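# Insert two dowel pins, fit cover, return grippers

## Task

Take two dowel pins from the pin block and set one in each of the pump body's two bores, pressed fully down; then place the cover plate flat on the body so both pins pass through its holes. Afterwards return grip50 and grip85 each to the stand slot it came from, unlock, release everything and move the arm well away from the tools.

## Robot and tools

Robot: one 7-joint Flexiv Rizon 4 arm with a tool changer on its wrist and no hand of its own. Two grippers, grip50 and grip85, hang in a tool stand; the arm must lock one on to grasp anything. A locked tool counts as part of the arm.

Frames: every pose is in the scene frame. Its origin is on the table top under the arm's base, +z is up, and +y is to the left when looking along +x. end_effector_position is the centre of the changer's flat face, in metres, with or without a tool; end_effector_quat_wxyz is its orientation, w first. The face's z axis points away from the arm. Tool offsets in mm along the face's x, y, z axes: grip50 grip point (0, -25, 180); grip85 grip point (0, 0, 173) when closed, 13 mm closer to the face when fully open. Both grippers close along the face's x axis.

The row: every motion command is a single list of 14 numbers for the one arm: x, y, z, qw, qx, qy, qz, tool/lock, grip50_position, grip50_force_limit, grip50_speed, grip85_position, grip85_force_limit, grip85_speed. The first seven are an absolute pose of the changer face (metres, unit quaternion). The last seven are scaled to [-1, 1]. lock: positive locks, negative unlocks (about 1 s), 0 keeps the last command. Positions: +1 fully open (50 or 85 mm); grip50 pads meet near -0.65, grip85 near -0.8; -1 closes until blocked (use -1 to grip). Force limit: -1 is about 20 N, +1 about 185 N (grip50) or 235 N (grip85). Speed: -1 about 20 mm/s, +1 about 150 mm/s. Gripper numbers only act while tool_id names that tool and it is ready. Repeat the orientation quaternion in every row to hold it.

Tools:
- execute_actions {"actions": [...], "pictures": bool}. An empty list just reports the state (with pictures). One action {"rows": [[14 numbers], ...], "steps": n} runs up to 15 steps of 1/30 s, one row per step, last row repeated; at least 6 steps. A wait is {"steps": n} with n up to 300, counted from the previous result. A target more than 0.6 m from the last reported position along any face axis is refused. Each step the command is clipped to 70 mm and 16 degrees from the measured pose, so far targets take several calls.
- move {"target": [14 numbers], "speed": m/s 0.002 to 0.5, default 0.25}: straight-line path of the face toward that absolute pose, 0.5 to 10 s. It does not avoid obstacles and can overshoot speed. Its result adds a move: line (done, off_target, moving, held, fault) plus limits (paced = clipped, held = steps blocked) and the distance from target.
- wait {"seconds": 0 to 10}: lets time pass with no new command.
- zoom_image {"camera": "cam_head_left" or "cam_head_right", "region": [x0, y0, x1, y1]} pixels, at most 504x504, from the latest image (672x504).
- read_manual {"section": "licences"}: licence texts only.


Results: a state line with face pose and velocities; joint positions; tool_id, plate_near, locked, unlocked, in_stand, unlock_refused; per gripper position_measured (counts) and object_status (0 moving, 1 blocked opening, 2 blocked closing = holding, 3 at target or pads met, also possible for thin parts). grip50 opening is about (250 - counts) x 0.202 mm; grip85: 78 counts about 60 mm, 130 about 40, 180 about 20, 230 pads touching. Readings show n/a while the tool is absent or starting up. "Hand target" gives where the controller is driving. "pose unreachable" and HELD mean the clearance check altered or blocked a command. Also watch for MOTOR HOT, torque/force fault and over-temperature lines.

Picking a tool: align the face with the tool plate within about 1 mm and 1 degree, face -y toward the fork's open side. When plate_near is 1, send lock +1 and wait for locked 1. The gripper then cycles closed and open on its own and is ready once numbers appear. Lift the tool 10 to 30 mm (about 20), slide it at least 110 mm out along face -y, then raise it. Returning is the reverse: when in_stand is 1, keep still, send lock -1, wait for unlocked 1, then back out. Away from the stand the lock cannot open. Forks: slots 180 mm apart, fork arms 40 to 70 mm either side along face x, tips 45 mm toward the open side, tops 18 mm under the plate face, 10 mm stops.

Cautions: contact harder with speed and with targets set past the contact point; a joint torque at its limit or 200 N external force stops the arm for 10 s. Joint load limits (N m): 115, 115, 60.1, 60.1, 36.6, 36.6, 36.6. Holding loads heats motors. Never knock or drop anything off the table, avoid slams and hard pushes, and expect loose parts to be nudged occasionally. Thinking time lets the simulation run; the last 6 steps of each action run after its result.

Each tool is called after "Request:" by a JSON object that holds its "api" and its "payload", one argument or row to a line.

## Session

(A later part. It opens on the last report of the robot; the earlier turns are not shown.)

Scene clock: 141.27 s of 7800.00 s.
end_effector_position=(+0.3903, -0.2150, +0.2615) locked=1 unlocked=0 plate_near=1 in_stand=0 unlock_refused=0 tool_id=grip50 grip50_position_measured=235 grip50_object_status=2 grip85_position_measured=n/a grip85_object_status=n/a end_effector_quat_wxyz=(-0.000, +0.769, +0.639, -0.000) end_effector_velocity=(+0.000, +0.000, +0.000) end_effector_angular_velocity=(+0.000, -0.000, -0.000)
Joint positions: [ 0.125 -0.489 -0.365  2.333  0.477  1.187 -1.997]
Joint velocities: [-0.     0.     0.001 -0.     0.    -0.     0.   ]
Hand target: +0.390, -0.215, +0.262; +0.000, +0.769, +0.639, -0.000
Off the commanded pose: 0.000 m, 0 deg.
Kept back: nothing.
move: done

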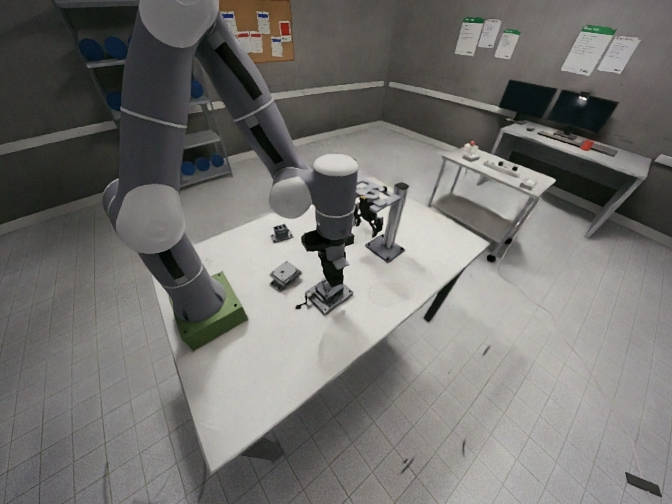

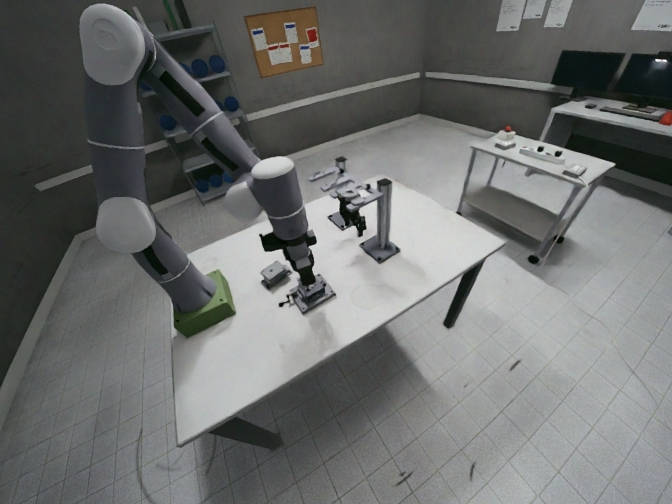

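Request:
{"api": "move", "payload": {
  "target": [0.3903,-0.215,0.258,0,0.7694,0.6388,0,0,-1,-0.6,-1,1,0,0],
  "speed": 0.005
}}

Request:
{"api": "zoom_image", "payload": {
  "camera": "cam_head_right",
  "region": [295,278,320,303]
}}

Scene clock: 142.50 s of 7800.00 s.
end_effector_position=(+0.3903, -0.2150, +0.2580) locked=1 unlocked=0 plate_near=1 in_stand=0 unlock_refused=0 tool_id=grip50 grip50_position_measured=235 grip50_object_status=2 grip85_position_measured=n/a grip85_object_status=n/a end_effector_quat_wxyz=(-0.000, +0.769, +0.639, -0.000) end_effector_velocity=(-0.000, -0.000, -0.000) end_effector_angular_velocity=(-0.000, +0.000, +0.002)
Joint positions: [ 0.118 -0.5   -0.355  2.329  0.485  1.194 -2.003]
Joint velocities: [-0.    -0.     0.     0.    -0.     0.    -0.002]
Hand target: +0.390, -0.215, +0.258; +0.000, +0.769, +0.639, -0.000
Off the commanded pose: 0.000 m, 0 deg.
Kept back: nothing.
move: done

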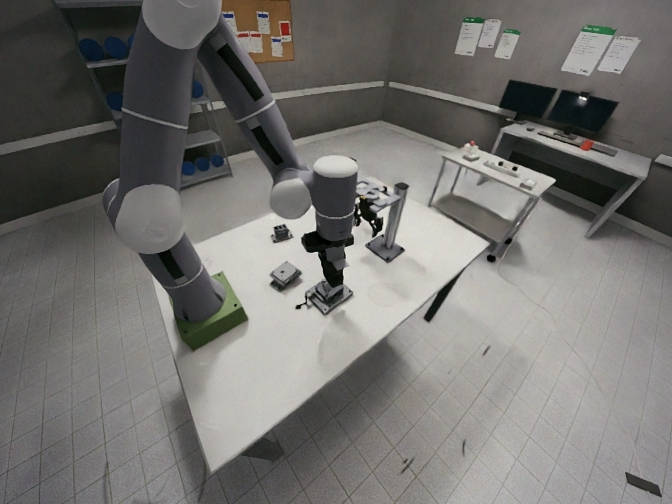

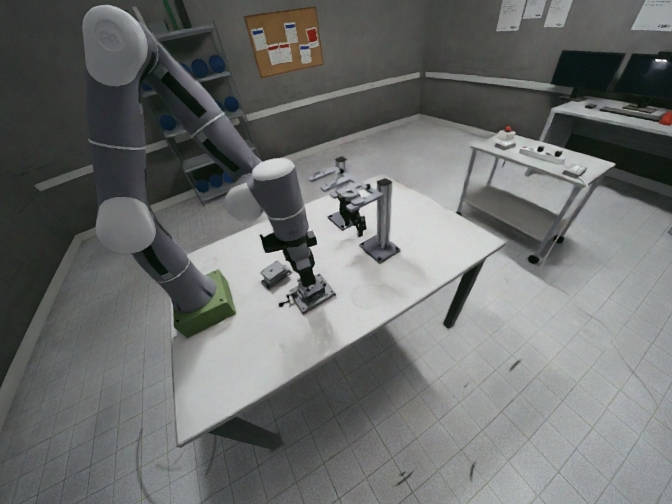

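Region (295, 278, 320, 303) of cam_head_right's 672x504 image, scaled by 20.160, with more detail than that image has.

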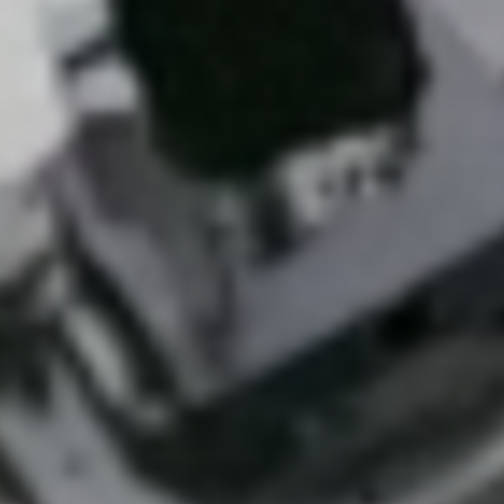

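Request:
{"api": "move", "payload": {
  "target": [0.3903,-0.215,0.2545,0,0.7694,0.6388,0,0,-1,-0.6,-1,1,0,0],
  "speed": 0.005
}}

Request:
{"api": "zoom_image", "payload": {
  "camera": "cam_head_right",
  "region": [295,278,320,303]
}}

Request:
{"api": "zoom_image", "payload": {
  "camera": "cam_head_left",
  "region": [315,280,340,305]
}}

Scene clock: 143.67 s of 7800.00 s.
end_effector_position=(+0.3914, -0.2152, +0.2556) locked=1 unlocked=0 plate_near=1 in_stand=0 unlock_refused=0 tool_id=grip50 grip50_position_measured=235 grip50_object_status=2 grip85_position_measured=n/a grip85_object_status=n/a end_effector_quat_wxyz=(+0.001, +0.769, +0.639, +0.001) end_effector_velocity=(-0.000, -0.000, -0.000) end_effector_angular_velocity=(+0.000, -0.000, -0.001)
Joint positions: [ 0.11  -0.509 -0.345  2.323  0.49   1.203 -2.007]
Joint velocities: [-0.001  0.     0.001  0.     0.001  0.001  0.001]
Hand target: +0.390, -0.215, +0.255; +0.000, +0.769, +0.639, -0.000
Off the commanded pose: 0.002 m, 0 deg.
Kept back: nothing.
move: done

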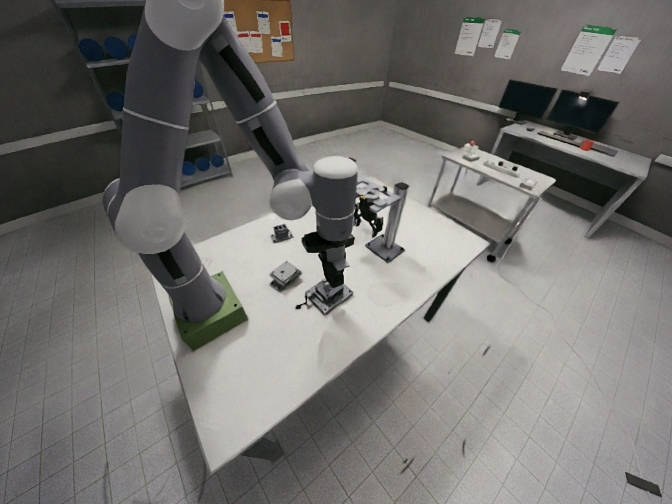

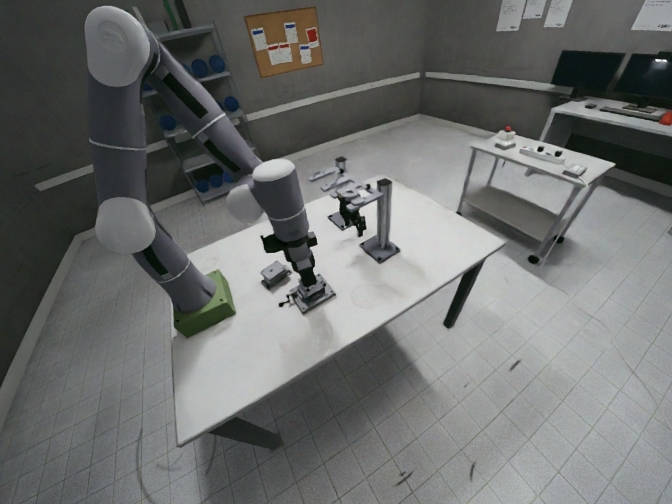

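Region (295, 278, 320, 303) of cam_head_right's 672x504 image, scaled by 20.160, with more detail than that image has.

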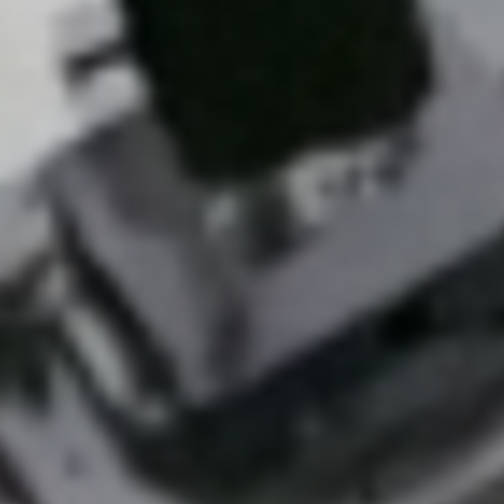

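Region (315, 280, 340, 305) of cam_head_left's 672x504 image, scaled by 20.160, with more detail than that image has.

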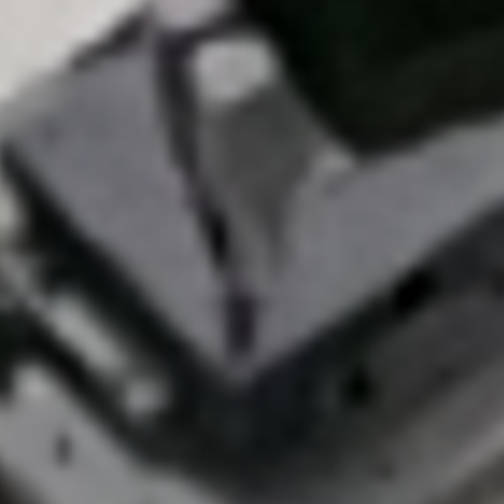

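Request:
{"api": "move", "payload": {
  "target": [0.3903,-0.215,0.259,0,0.7694,0.6388,0,0,-1,-0.6,-1,1,0,0],
  "speed": 0.01
}}

Request:
{"api": "move", "payload": {
  "target": [0.3953,-0.2056,0.259,0,0.7694,0.6388,0,0,-1,-0.6,-1,1,0,0],
  "speed": 0.01
}}

Request:
{"api": "zoom_image", "payload": {
  "camera": "cam_head_right",
  "region": [295,278,320,303]
}}

Request:
{"api": "zoom_image", "payload": {
  "camera": "cam_head_left",
  "region": [315,280,340,305]
}}

Scene clock: 145.27 s of 7800.00 s.
end_effector_position=(+0.3903, -0.2151, +0.2590) locked=1 unlocked=0 plate_near=1 in_stand=0 unlock_refused=0 tool_id=grip50 grip50_position_measured=235 grip50_object_status=2 grip85_position_measured=n/a grip85_object_status=n/a end_effector_quat_wxyz=(+0.000, +0.769, +0.639, +0.000) end_effector_velocity=(-0.000, -0.000, +0.000) end_effector_angular_velocity=(-0.000, +0.000, -0.002)
Joint positions: [ 0.118 -0.497 -0.356  2.33   0.481  1.194 -2.   ]
Joint velocities: [ 0.    -0.    -0.001 -0.     0.    -0.     0.001]
Hand target: +0.390, -0.215, +0.259; +0.000, +0.769, +0.639, -0.000
Off the commanded pose: 0.000 m, 0 deg.
Kept back: nothing.
move: done

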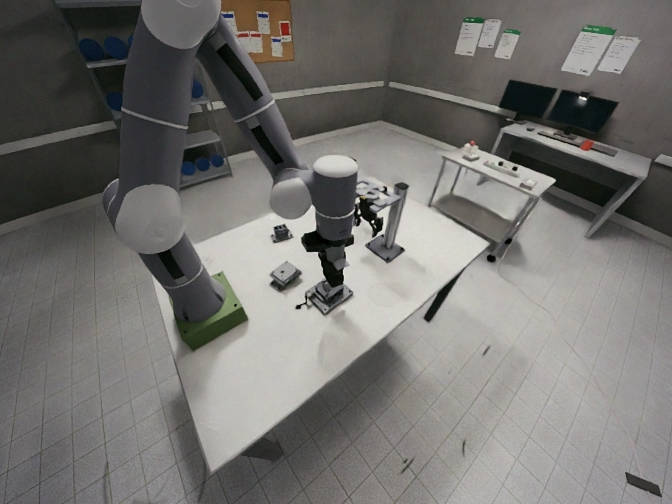

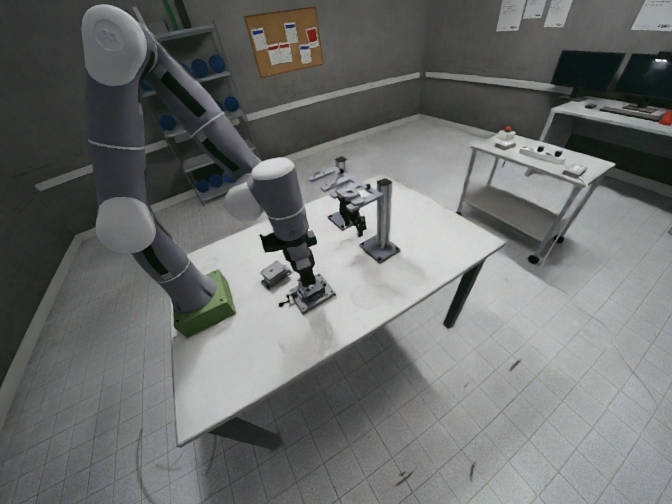

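Scene clock: 146.57 s of 7800.00 s.
end_effector_position=(+0.3953, -0.2056, +0.2590) locked=1 unlocked=0 plate_near=1 in_stand=0 unlock_refused=0 tool_id=grip50 grip50_position_measured=235 grip50_object_status=2 grip85_position_measured=n/a grip85_object_status=n/a end_effector_quat_wxyz=(+0.000, +0.769, +0.639, +0.000) end_effector_velocity=(-0.000, -0.000, -0.000) end_effector_angular_velocity=(+0.000, +0.000, +0.000)
Joint positions: [ 0.142 -0.496 -0.356  2.33   0.481  1.194 -1.976]
Joint velocities: [-0.    -0.    -0.     0.     0.    -0.    -0.001]
Hand target: +0.395, -0.206, +0.259; -0.000, +0.769, +0.639, +0.000
Off the commanded pose: 0.000 m, 0 deg.
Kept back: nothing.
move: done

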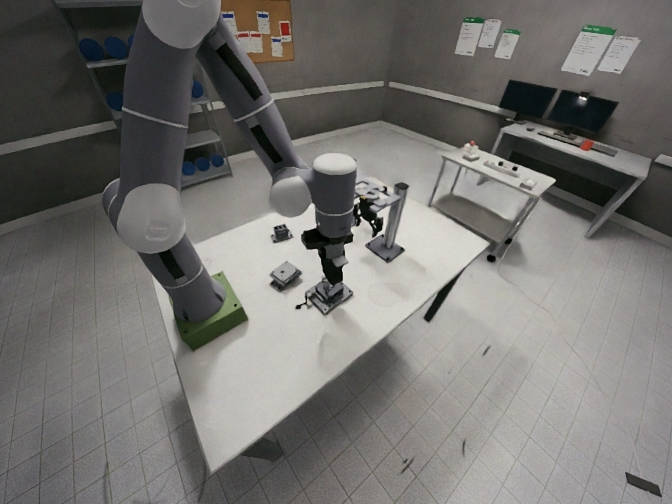

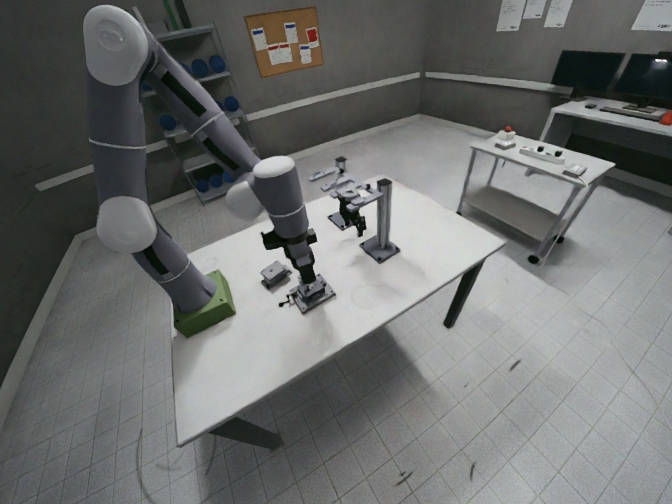

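Region (295, 278, 320, 303) of cam_head_right's 672x504 image, scaled by 20.160, with more detail than that image has.

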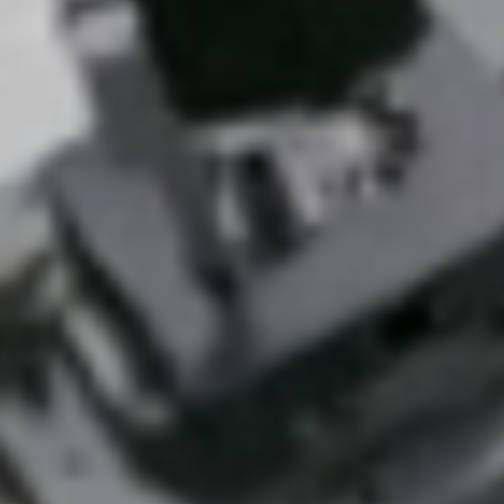

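Region (315, 280, 340, 305) of cam_head_left's 672x504 image, scaled by 20.160, with more detail than that image has.

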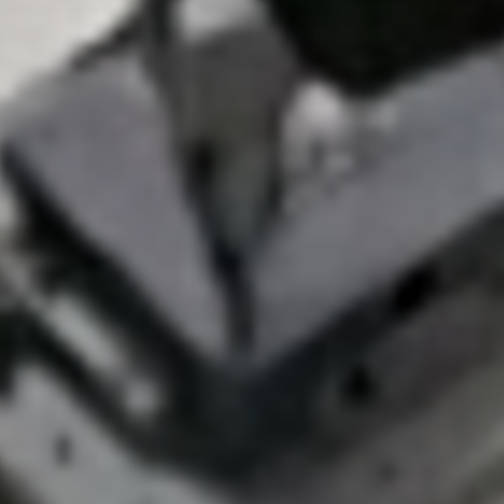

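Request:
{"api": "move", "payload": {
  "target": [0.3953,-0.29,0.30,0,0.7694,0.6388,0,0,-1,-0.6,-1,1,0,0],
  "speed": 0.05
}}

Request:
{"api": "zoom_image", "payload": {
  "camera": "cam_head_right",
  "region": [295,270,345,320]
}}

Request:
{"api": "zoom_image", "payload": {
  "camera": "cam_head_left",
  "region": [315,270,365,320]
}}

Scene clock: 149.03 s of 7800.00 s.
end_effector_position=(+0.3954, -0.2901, +0.3001) locked=1 unlocked=0 plate_near=1 in_stand=0 unlock_refused=0 tool_id=grip50 grip50_position_measured=235 grip50_object_status=2 grip85_position_measured=n/a grip85_object_status=n/a end_effector_quat_wxyz=(+0.000, +0.769, +0.639, +0.000) end_effector_velocity=(+0.000, +0.000, +0.000) end_effector_angular_velocity=(-0.000, -0.000, +0.000)
Joint positions: [ 0.014 -0.434 -0.449  2.241  0.378  1.038 -2.077]
Joint velocities: [ 0. -0.  0. -0. -0.  0.  0.]
Hand target: +0.395, -0.290, +0.300; +0.000, +0.769, +0.639, +0.000
Off the commanded pose: 0.000 m, 0 deg.
Kept back: nothing.
move: done

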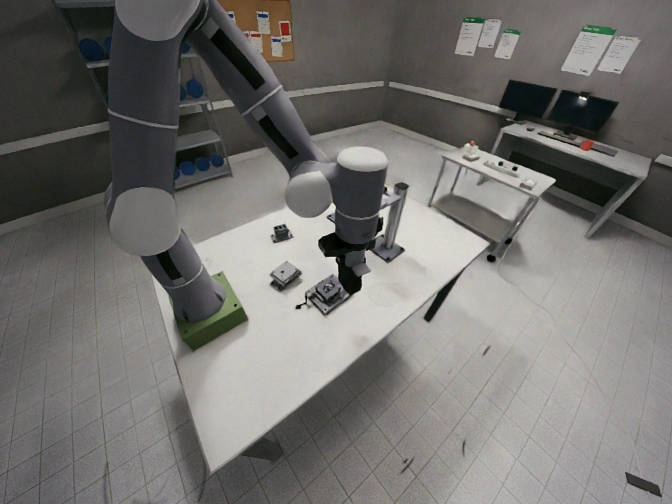

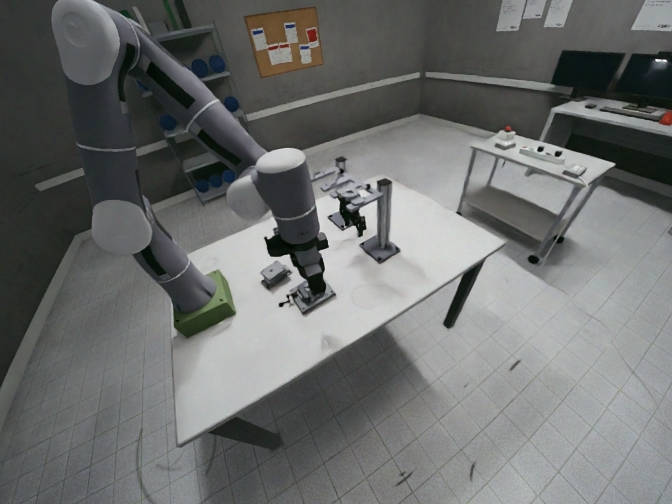

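Region (295, 270, 345, 320) of cam_head_right's 672x504 image, scaled by 10.080, with more detail than that image has.

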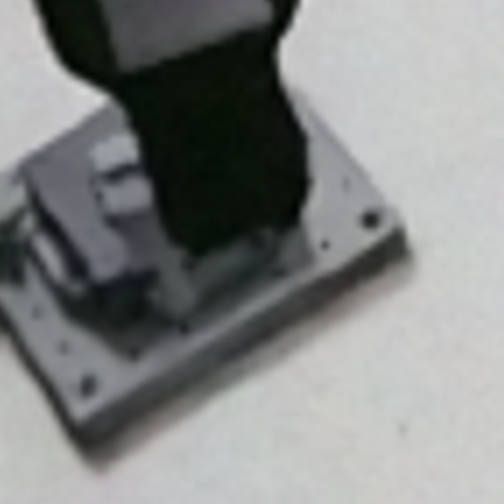

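Region (315, 270, 365, 320) of cam_head_left's 672x504 image, scaled by 10.080, with more detail than that image has.

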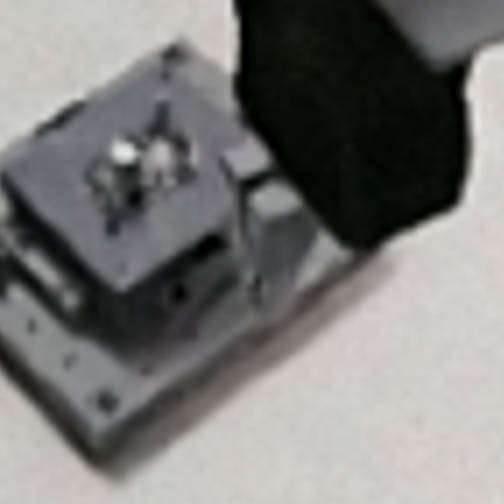

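Request:
{"api": "move", "payload": {
  "target": [0.3953,-0.2056,0.275,0,0.7694,0.6388,0,0,-1,-0.6,-1,1,0,0],
  "speed": 0.05
}}

Request:
{"api": "move", "payload": {
  "target": [0.3953,-0.2056,0.257,0,0.7694,0.6388,0,0,-1,-0.6,-1,1,0,0],
  "speed": 0.015
}}

Request:
{"api": "move", "payload": {
  "target": [0.3953,-0.2056,0.2535,0,0.7694,0.6388,0,0,-1,-0.6,-1,1,0,0],
  "speed": 0.005
}}

Request:
{"api": "zoom_image", "payload": {
  "camera": "cam_head_right",
  "region": [295,278,320,303]
}}

Request:
{"api": "zoom_image", "payload": {
  "camera": "cam_head_left",
  "region": [315,280,340,305]
}}

Scene clock: 151.50 s of 7800.00 s.
end_effector_position=(+0.3952, -0.2055, +0.2750) locked=1 unlocked=0 plate_near=1 in_stand=0 unlock_refused=0 tool_id=grip50 grip50_position_measured=235 grip50_object_status=2 grip85_position_measured=n/a grip85_object_status=n/a end_effector_quat_wxyz=(-0.000, +0.769, +0.639, -0.000) end_effector_velocity=(-0.000, -0.000, -0.000) end_effector_angular_velocity=(+0.000, +0.000, -0.000)
Joint positions: [ 0.167 -0.443 -0.39   2.351  0.435  1.162 -1.943]
Joint velocities: [-0. -0. -0. -0.  0. -0. -0.]
Hand target: +0.395, -0.206, +0.275; -0.000, +0.769, +0.639, -0.000
Off the commanded pose: 0.000 m, 0 deg.
Kept back: nothing.
move: done

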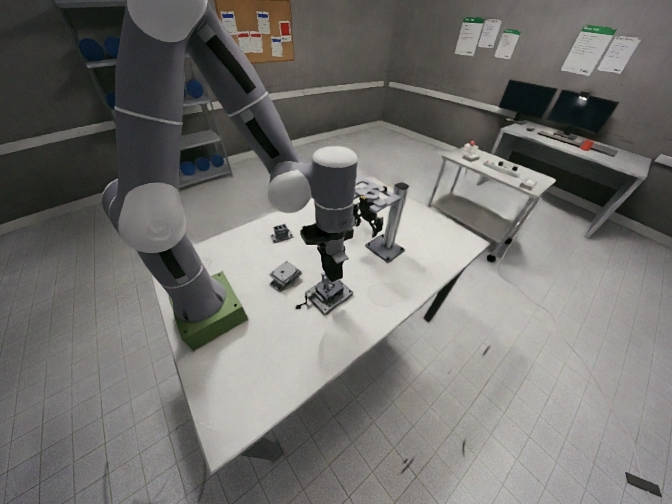

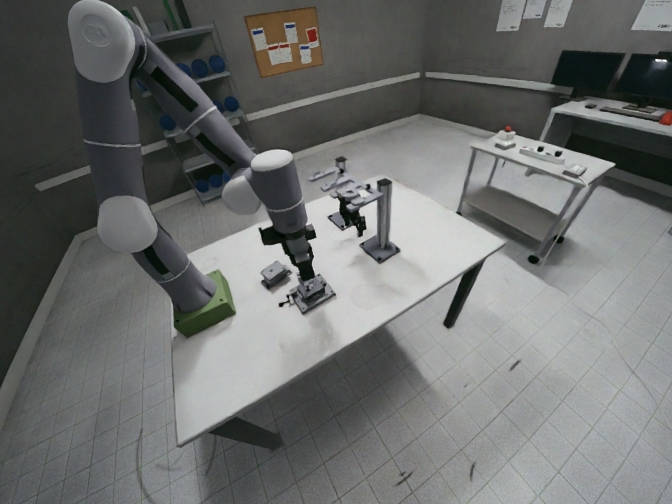

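Scene clock: 152.93 s of 7800.00 s.
end_effector_position=(+0.3953, -0.2056, +0.2570) locked=1 unlocked=0 plate_near=1 in_stand=0 unlock_refused=0 tool_id=grip50 grip50_position_measured=235 grip50_object_status=2 grip85_position_measured=n/a grip85_object_status=n/a end_effector_quat_wxyz=(-0.000, +0.769, +0.639, -0.000) end_effector_velocity=(-0.000, +0.000, -0.000) end_effector_angular_velocity=(+0.000, +0.000, -0.000)
Joint positions: [ 0.134 -0.502 -0.347  2.329  0.481  1.199 -1.975]
Joint velocities: [-0.    -0.     0.     0.     0.    -0.     0.001]
Hand target: +0.395, -0.206, +0.257; +0.000, +0.769, +0.639, -0.000
Off the commanded pose: 0.000 m, 0 deg.
Kept back: nothing.
move: done

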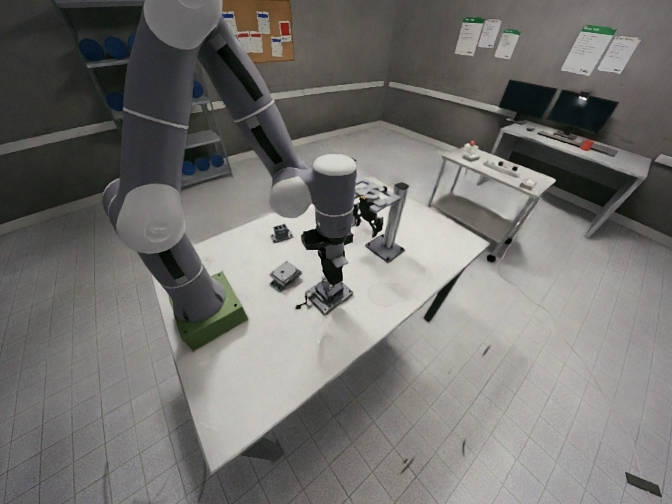

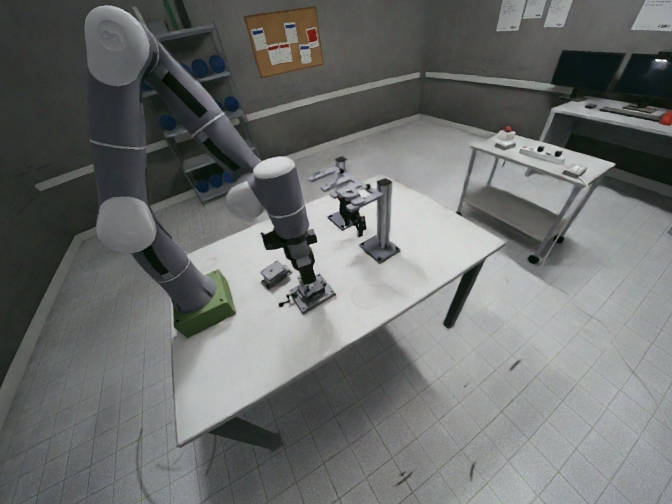

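Scene clock: 153.83 s of 7800.00 s.
end_effector_position=(+0.3965, -0.2058, +0.2546) locked=1 unlocked=0 plate_near=1 in_stand=0 unlock_refused=0 tool_id=grip50 grip50_position_measured=235 grip50_object_status=2 grip85_position_measured=n/a grip85_object_status=n/a end_effector_quat_wxyz=(+0.002, +0.769, +0.639, +0.001) end_effector_velocity=(+0.000, -0.000, +0.000) end_effector_angular_velocity=(+0.000, -0.001, -0.000)
Joint positions: [ 0.126 -0.511 -0.337  2.323  0.487  1.208 -1.98 ]
Joint velocities: [-0.001  0.     0.001 -0.    -0.     0.001 -0.   ]
Hand target: +0.395, -0.206, +0.254; +0.000, +0.769, +0.639, -0.000
Off the commanded pose: 0.002 m, 0 deg.
Kept back: nothing.
move: done

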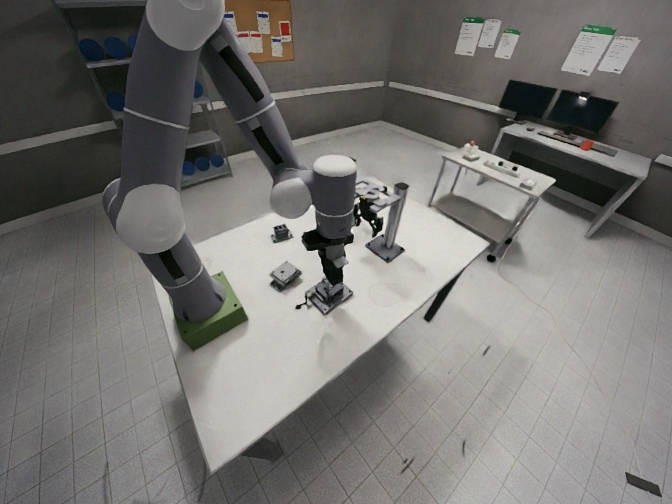

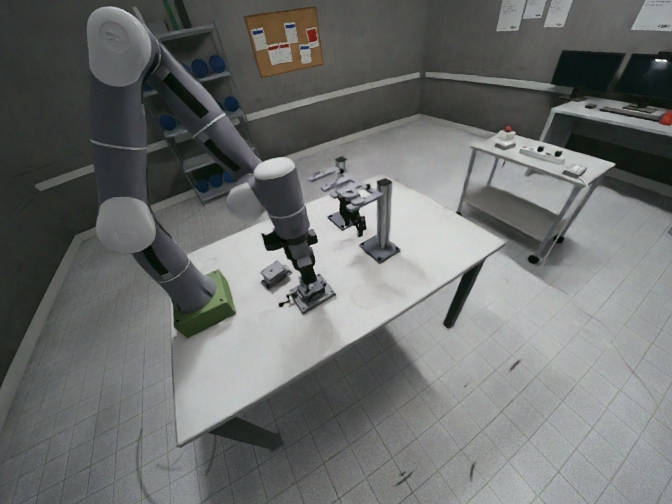

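Region (295, 278, 320, 303) of cam_head_right's 672x504 image, scaled by 20.160, with more detail than that image has.

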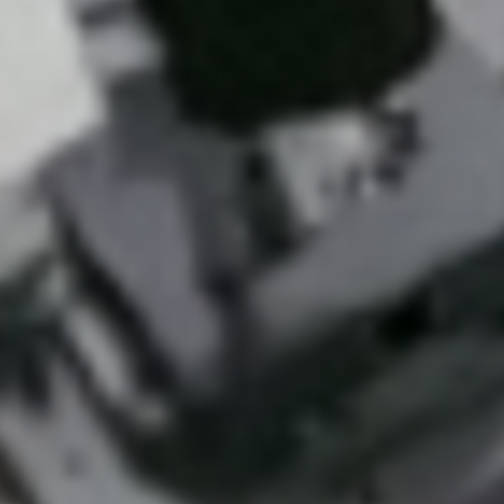

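Region (315, 280, 340, 305) of cam_head_left's 672x504 image, scaled by 20.160, with more detail than that image has.

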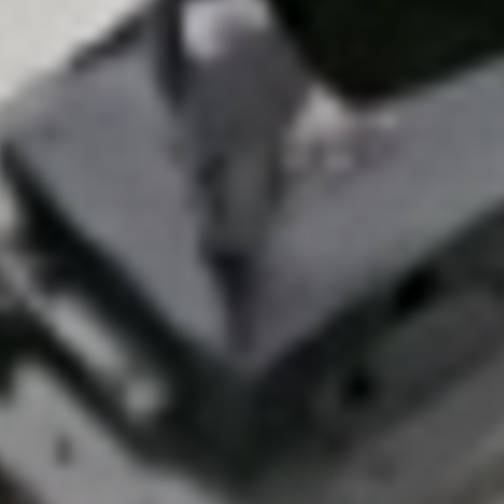

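Request:
{"api": "move", "payload": {
  "target": [0.3975,-0.202,0.258,0,0.7694,0.6388,0,0,-1,-0.6,-1,1,0,0],
  "speed": 0.01
}}

Request:
{"api": "move", "payload": {
  "target": [0.3975,-0.202,0.2535,0,0.7694,0.6388,0,0,-1,-0.6,-1,1,0,0],
  "speed": 0.005
}}

Request:
{"api": "zoom_image", "payload": {
  "camera": "cam_head_right",
  "region": [295,278,320,303]
}}

Request:
{"api": "zoom_image", "payload": {
  "camera": "cam_head_left",
  "region": [315,280,340,305]
}}

Scene clock: 155.27 s of 7800.00 s.
end_effector_position=(+0.3975, -0.2020, +0.2580) locked=1 unlocked=0 plate_near=1 in_stand=0 unlock_refused=0 tool_id=grip50 grip50_position_measured=235 grip50_object_status=2 grip85_position_measured=n/a grip85_object_status=n/a end_effector_quat_wxyz=(+0.000, +0.769, +0.639, +0.000) end_effector_velocity=(+0.000, -0.000, +0.000) end_effector_angular_velocity=(-0.000, -0.000, +0.000)
Joint positions: [ 0.143 -0.499 -0.348  2.329  0.477  1.198 -1.963]
Joint velocities: [-0.     0.    -0.    -0.    -0.001 -0.     0.   ]
Hand target: +0.397, -0.202, +0.258; -0.000, +0.769, +0.639, +0.000
Off the commanded pose: 0.000 m, 0 deg.
Kept back: nothing.
move: done

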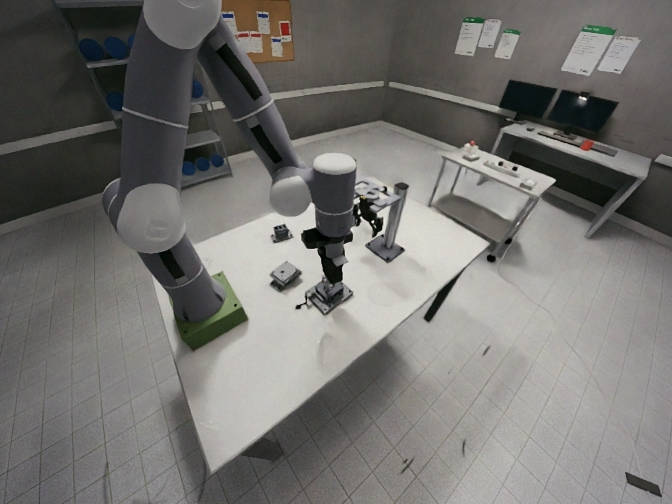

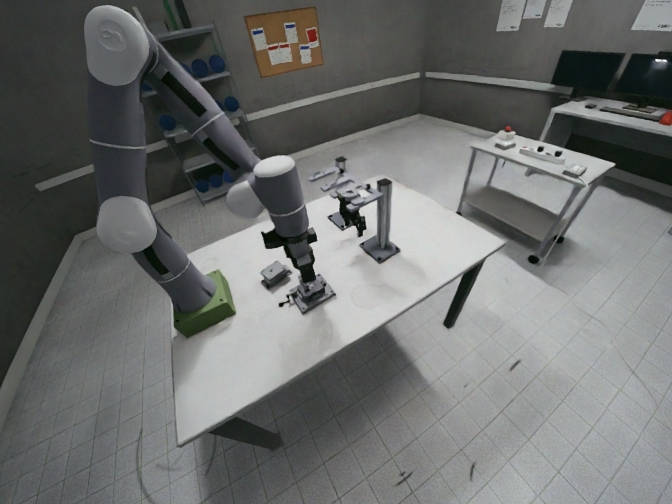

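Scene clock: 156.40 s of 7800.00 s.
end_effector_position=(+0.3982, -0.2021, +0.2543) locked=1 unlocked=0 plate_near=1 in_stand=0 unlock_refused=0 tool_id=grip50 grip50_position_measured=235 grip50_object_status=2 grip85_position_measured=n/a grip85_object_status=n/a end_effector_quat_wxyz=(+0.001, +0.769, +0.639, +0.001) end_effector_velocity=(-0.000, -0.000, -0.000) end_effector_angular_velocity=(-0.000, -0.000, +0.000)
Joint positions: [ 0.134 -0.512 -0.336  2.323  0.485  1.207 -1.969]
Joint velocities: [-0.001 -0.     0.     0.    -0.     0.    -0.001]
Hand target: +0.398, -0.202, +0.254; +0.000, +0.769, +0.639, -0.000
Off the commanded pose: 0.001 m, 0 deg.
Kept back: nothing.
move: done

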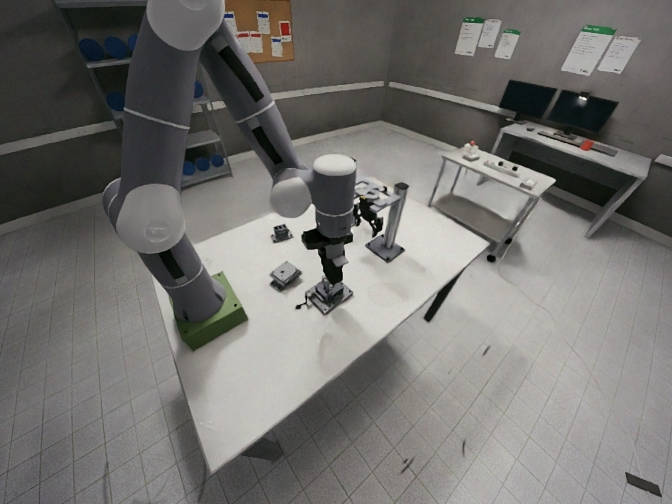

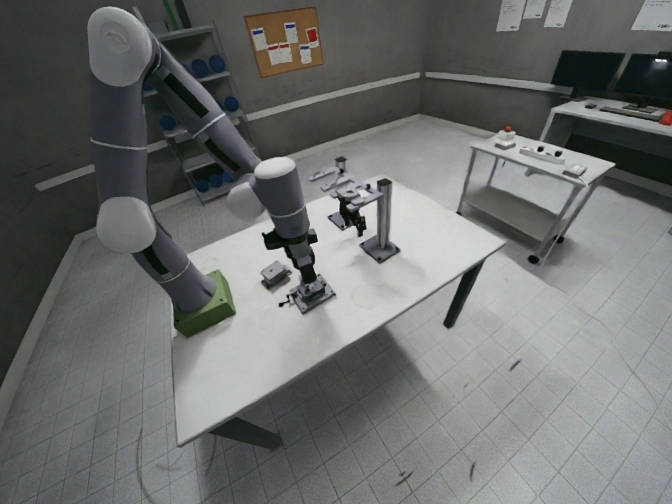

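Region (295, 278, 320, 303) of cam_head_right's 672x504 image, scaled by 20.160, with more detail than that image has.

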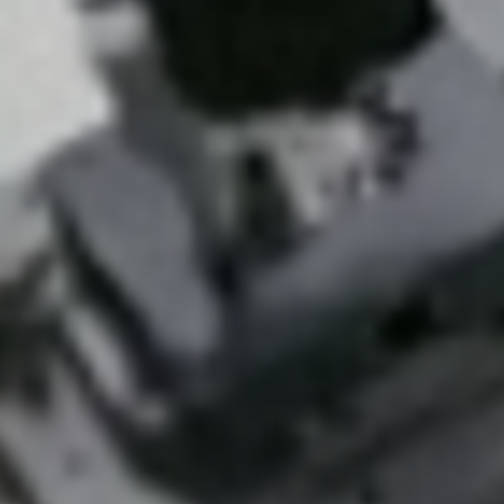

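Region (315, 280, 340, 305) of cam_head_left's 672x504 image, scaled by 20.160, with more detail than that image has.

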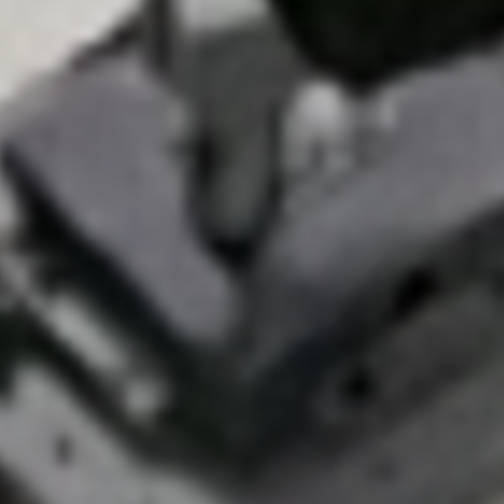

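Request:
{"api": "move", "payload": {
  "target": [0.3975,-0.202,0.2547,0,0.7694,0.6388,0,0,-0.45,-0.6,-1,1,0,0],
  "speed": 0.005
}}

Request:
{"api": "move", "payload": {
  "target": [0.3975,-0.202,0.285,0,0.7694,0.6388,0,0,-0.45,-0.6,-1,1,0,0],
  "speed": 0.03
}}

Request:
{"api": "zoom_image", "payload": {
  "camera": "cam_head_right",
  "region": [295,278,320,303]
}}

Request:
{"api": "zoom_image", "payload": {
  "camera": "cam_head_left",
  "region": [315,280,340,305]
}}

Scene clock: 157.43 s of 7800.00 s.
end_effector_position=(+0.3975, -0.2021, +0.2547) locked=1 unlocked=0 plate_near=1 in_stand=0 unlock_refused=0 tool_id=grip50 grip50_position_measured=220 grip50_object_status=3 grip85_position_measured=n/a grip85_object_status=n/a end_effector_quat_wxyz=(+0.000, +0.769, +0.639, +0.000) end_effector_velocity=(+0.000, +0.000, +0.000) end_effector_angular_velocity=(+0.000, -0.000, +0.000)
Joint positions: [ 0.137 -0.51  -0.339  2.325  0.483  1.205 -1.968]
Joint velocities: [ 0.  0. -0. -0.  0. -0. -0.]
Hand target: +0.397, -0.202, +0.255; +0.000, +0.769, +0.639, -0.000
Off the commanded pose: 0.000 m, 0 deg.
Kept back: nothing.
move: done

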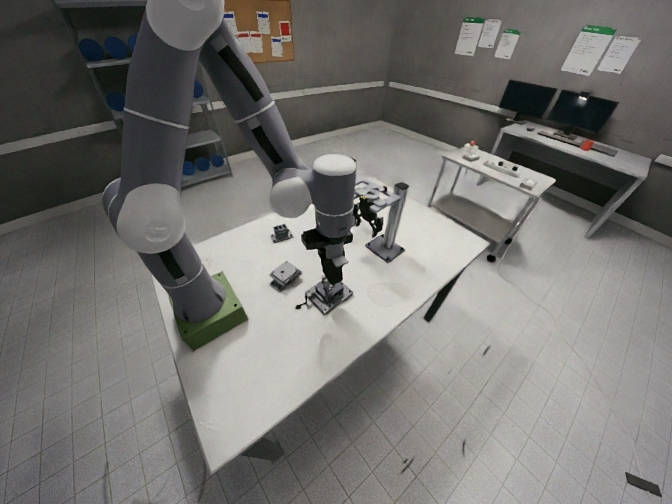

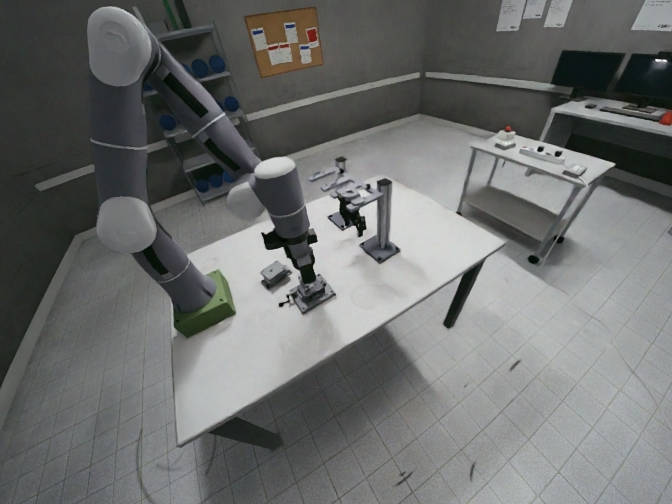

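Scene clock: 158.67 s of 7800.00 s.
end_effector_position=(+0.3976, -0.2021, +0.2851) locked=1 unlocked=0 plate_near=1 in_stand=0 unlock_refused=0 tool_id=grip50 grip50_position_measured=220 grip50_object_status=3 grip85_position_measured=n/a grip85_object_status=n/a end_effector_quat_wxyz=(+0.000, +0.769, +0.639, +0.000) end_effector_velocity=(-0.000, -0.000, -0.000) end_effector_angular_velocity=(-0.000, +0.001, -0.000)
Joint positions: [ 0.189 -0.409 -0.41   2.362  0.403  1.143 -1.911]
Joint velocities: [-0.    -0.    -0.     0.    -0.001 -0.     0.001]
Hand target: +0.397, -0.202, +0.285; -0.000, +0.769, +0.639, +0.000
Off the commanded pose: 0.000 m, 0 deg.
Kept back: nothing.
move: done

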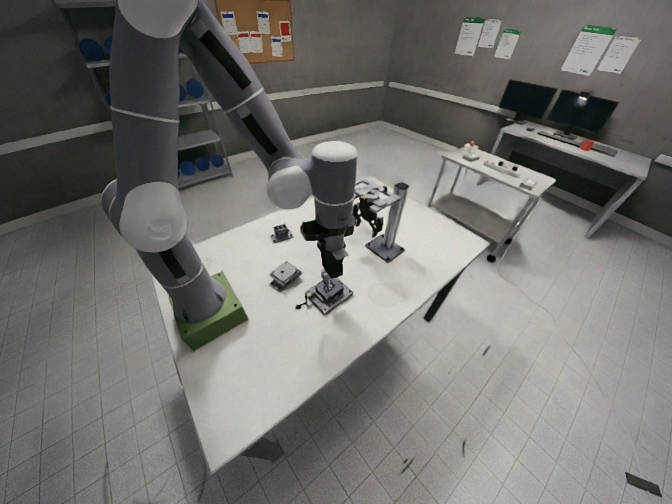

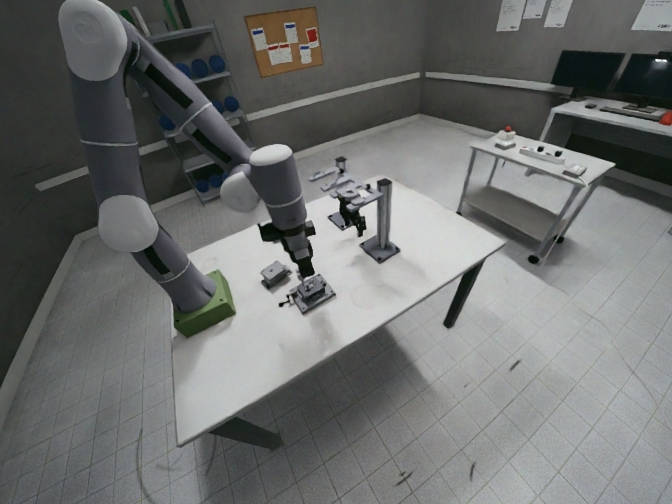

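Region (295, 278, 320, 303) of cam_head_right's 672x504 image, scaled by 20.160, with more detail than that image has.

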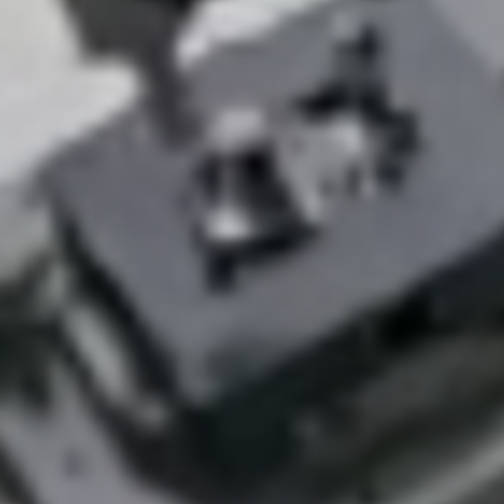

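Region (315, 280, 340, 305) of cam_head_left's 672x504 image, scaled by 20.160, with more detail than that image has.

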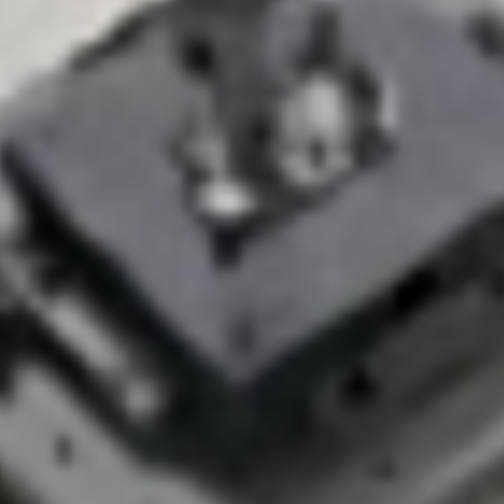

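Request:
{"api": "move", "payload": {
  "target": [0.42,-0.10,0.31,0,0.7694,0.6388,0,0,-0.45,-0.6,-1,1,0,0],
  "speed": 0.1
}}

Request:
{"api": "zoom_image", "payload": {
  "camera": "cam_head_right",
  "region": [298,275,322,299]
}}

Request:
{"api": "zoom_image", "payload": {
  "camera": "cam_head_left",
  "region": [317,275,341,299]
}}

Scene clock: 160.27 s of 7800.00 s.
end_effector_position=(+0.4200, -0.1000, +0.3101) locked=1 unlocked=0 plate_near=1 in_stand=0 unlock_refused=0 tool_id=grip50 grip50_position_measured=220 grip50_object_status=3 grip85_position_measured=n/a grip85_object_status=n/a end_effector_quat_wxyz=(-0.000, +0.769, +0.639, +0.000) end_effector_velocity=(-0.000, -0.001, +0.000) end_effector_angular_velocity=(-0.000, +0.000, -0.001)
Joint positions: [ 0.453 -0.29  -0.44   2.437  0.292  1.117 -1.585]
Joint velocities: [-0.001  0.    -0.     0.    -0.    -0.    -0.   ]
Hand target: +0.420, -0.100, +0.310; -0.000, +0.769, +0.639, +0.000
Off the commanded pose: 0.000 m, 0 deg.
Kept back: nothing.
move: done

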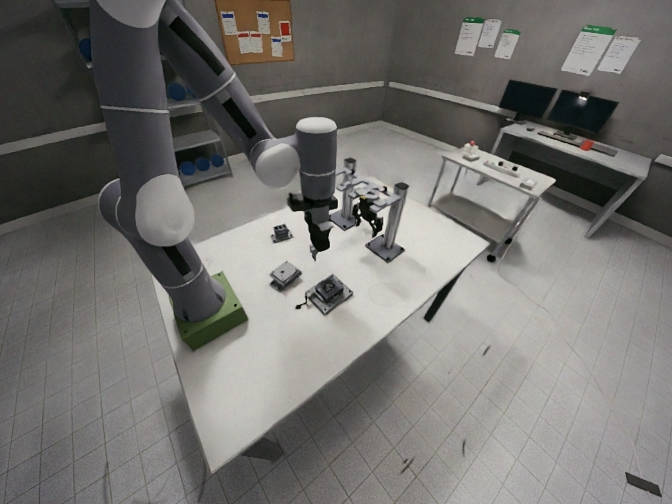

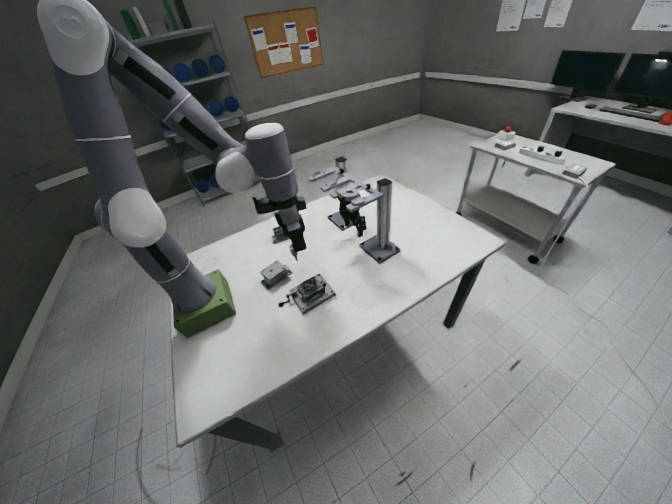

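Region (298, 275, 322, 299) of cam_head_right's 672x504 image, scaled by 21.000, with more detail than that image has.

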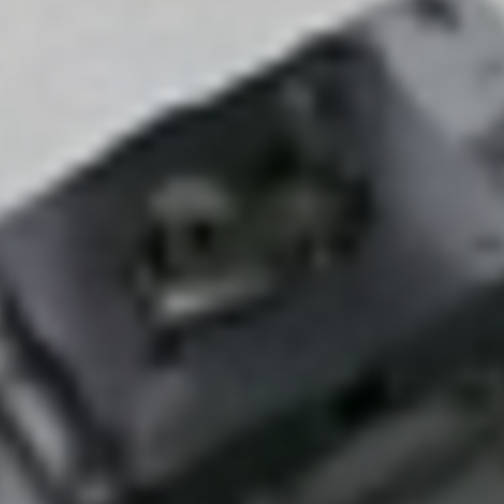

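Region (317, 275, 341, 299) of cam_head_left's 672x504 image, scaled by 21.000, with more detail than that image has.

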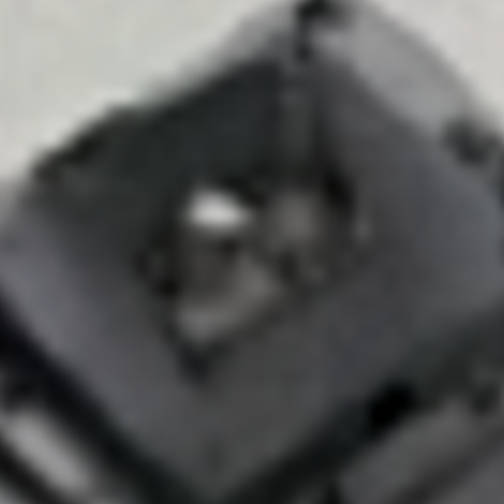

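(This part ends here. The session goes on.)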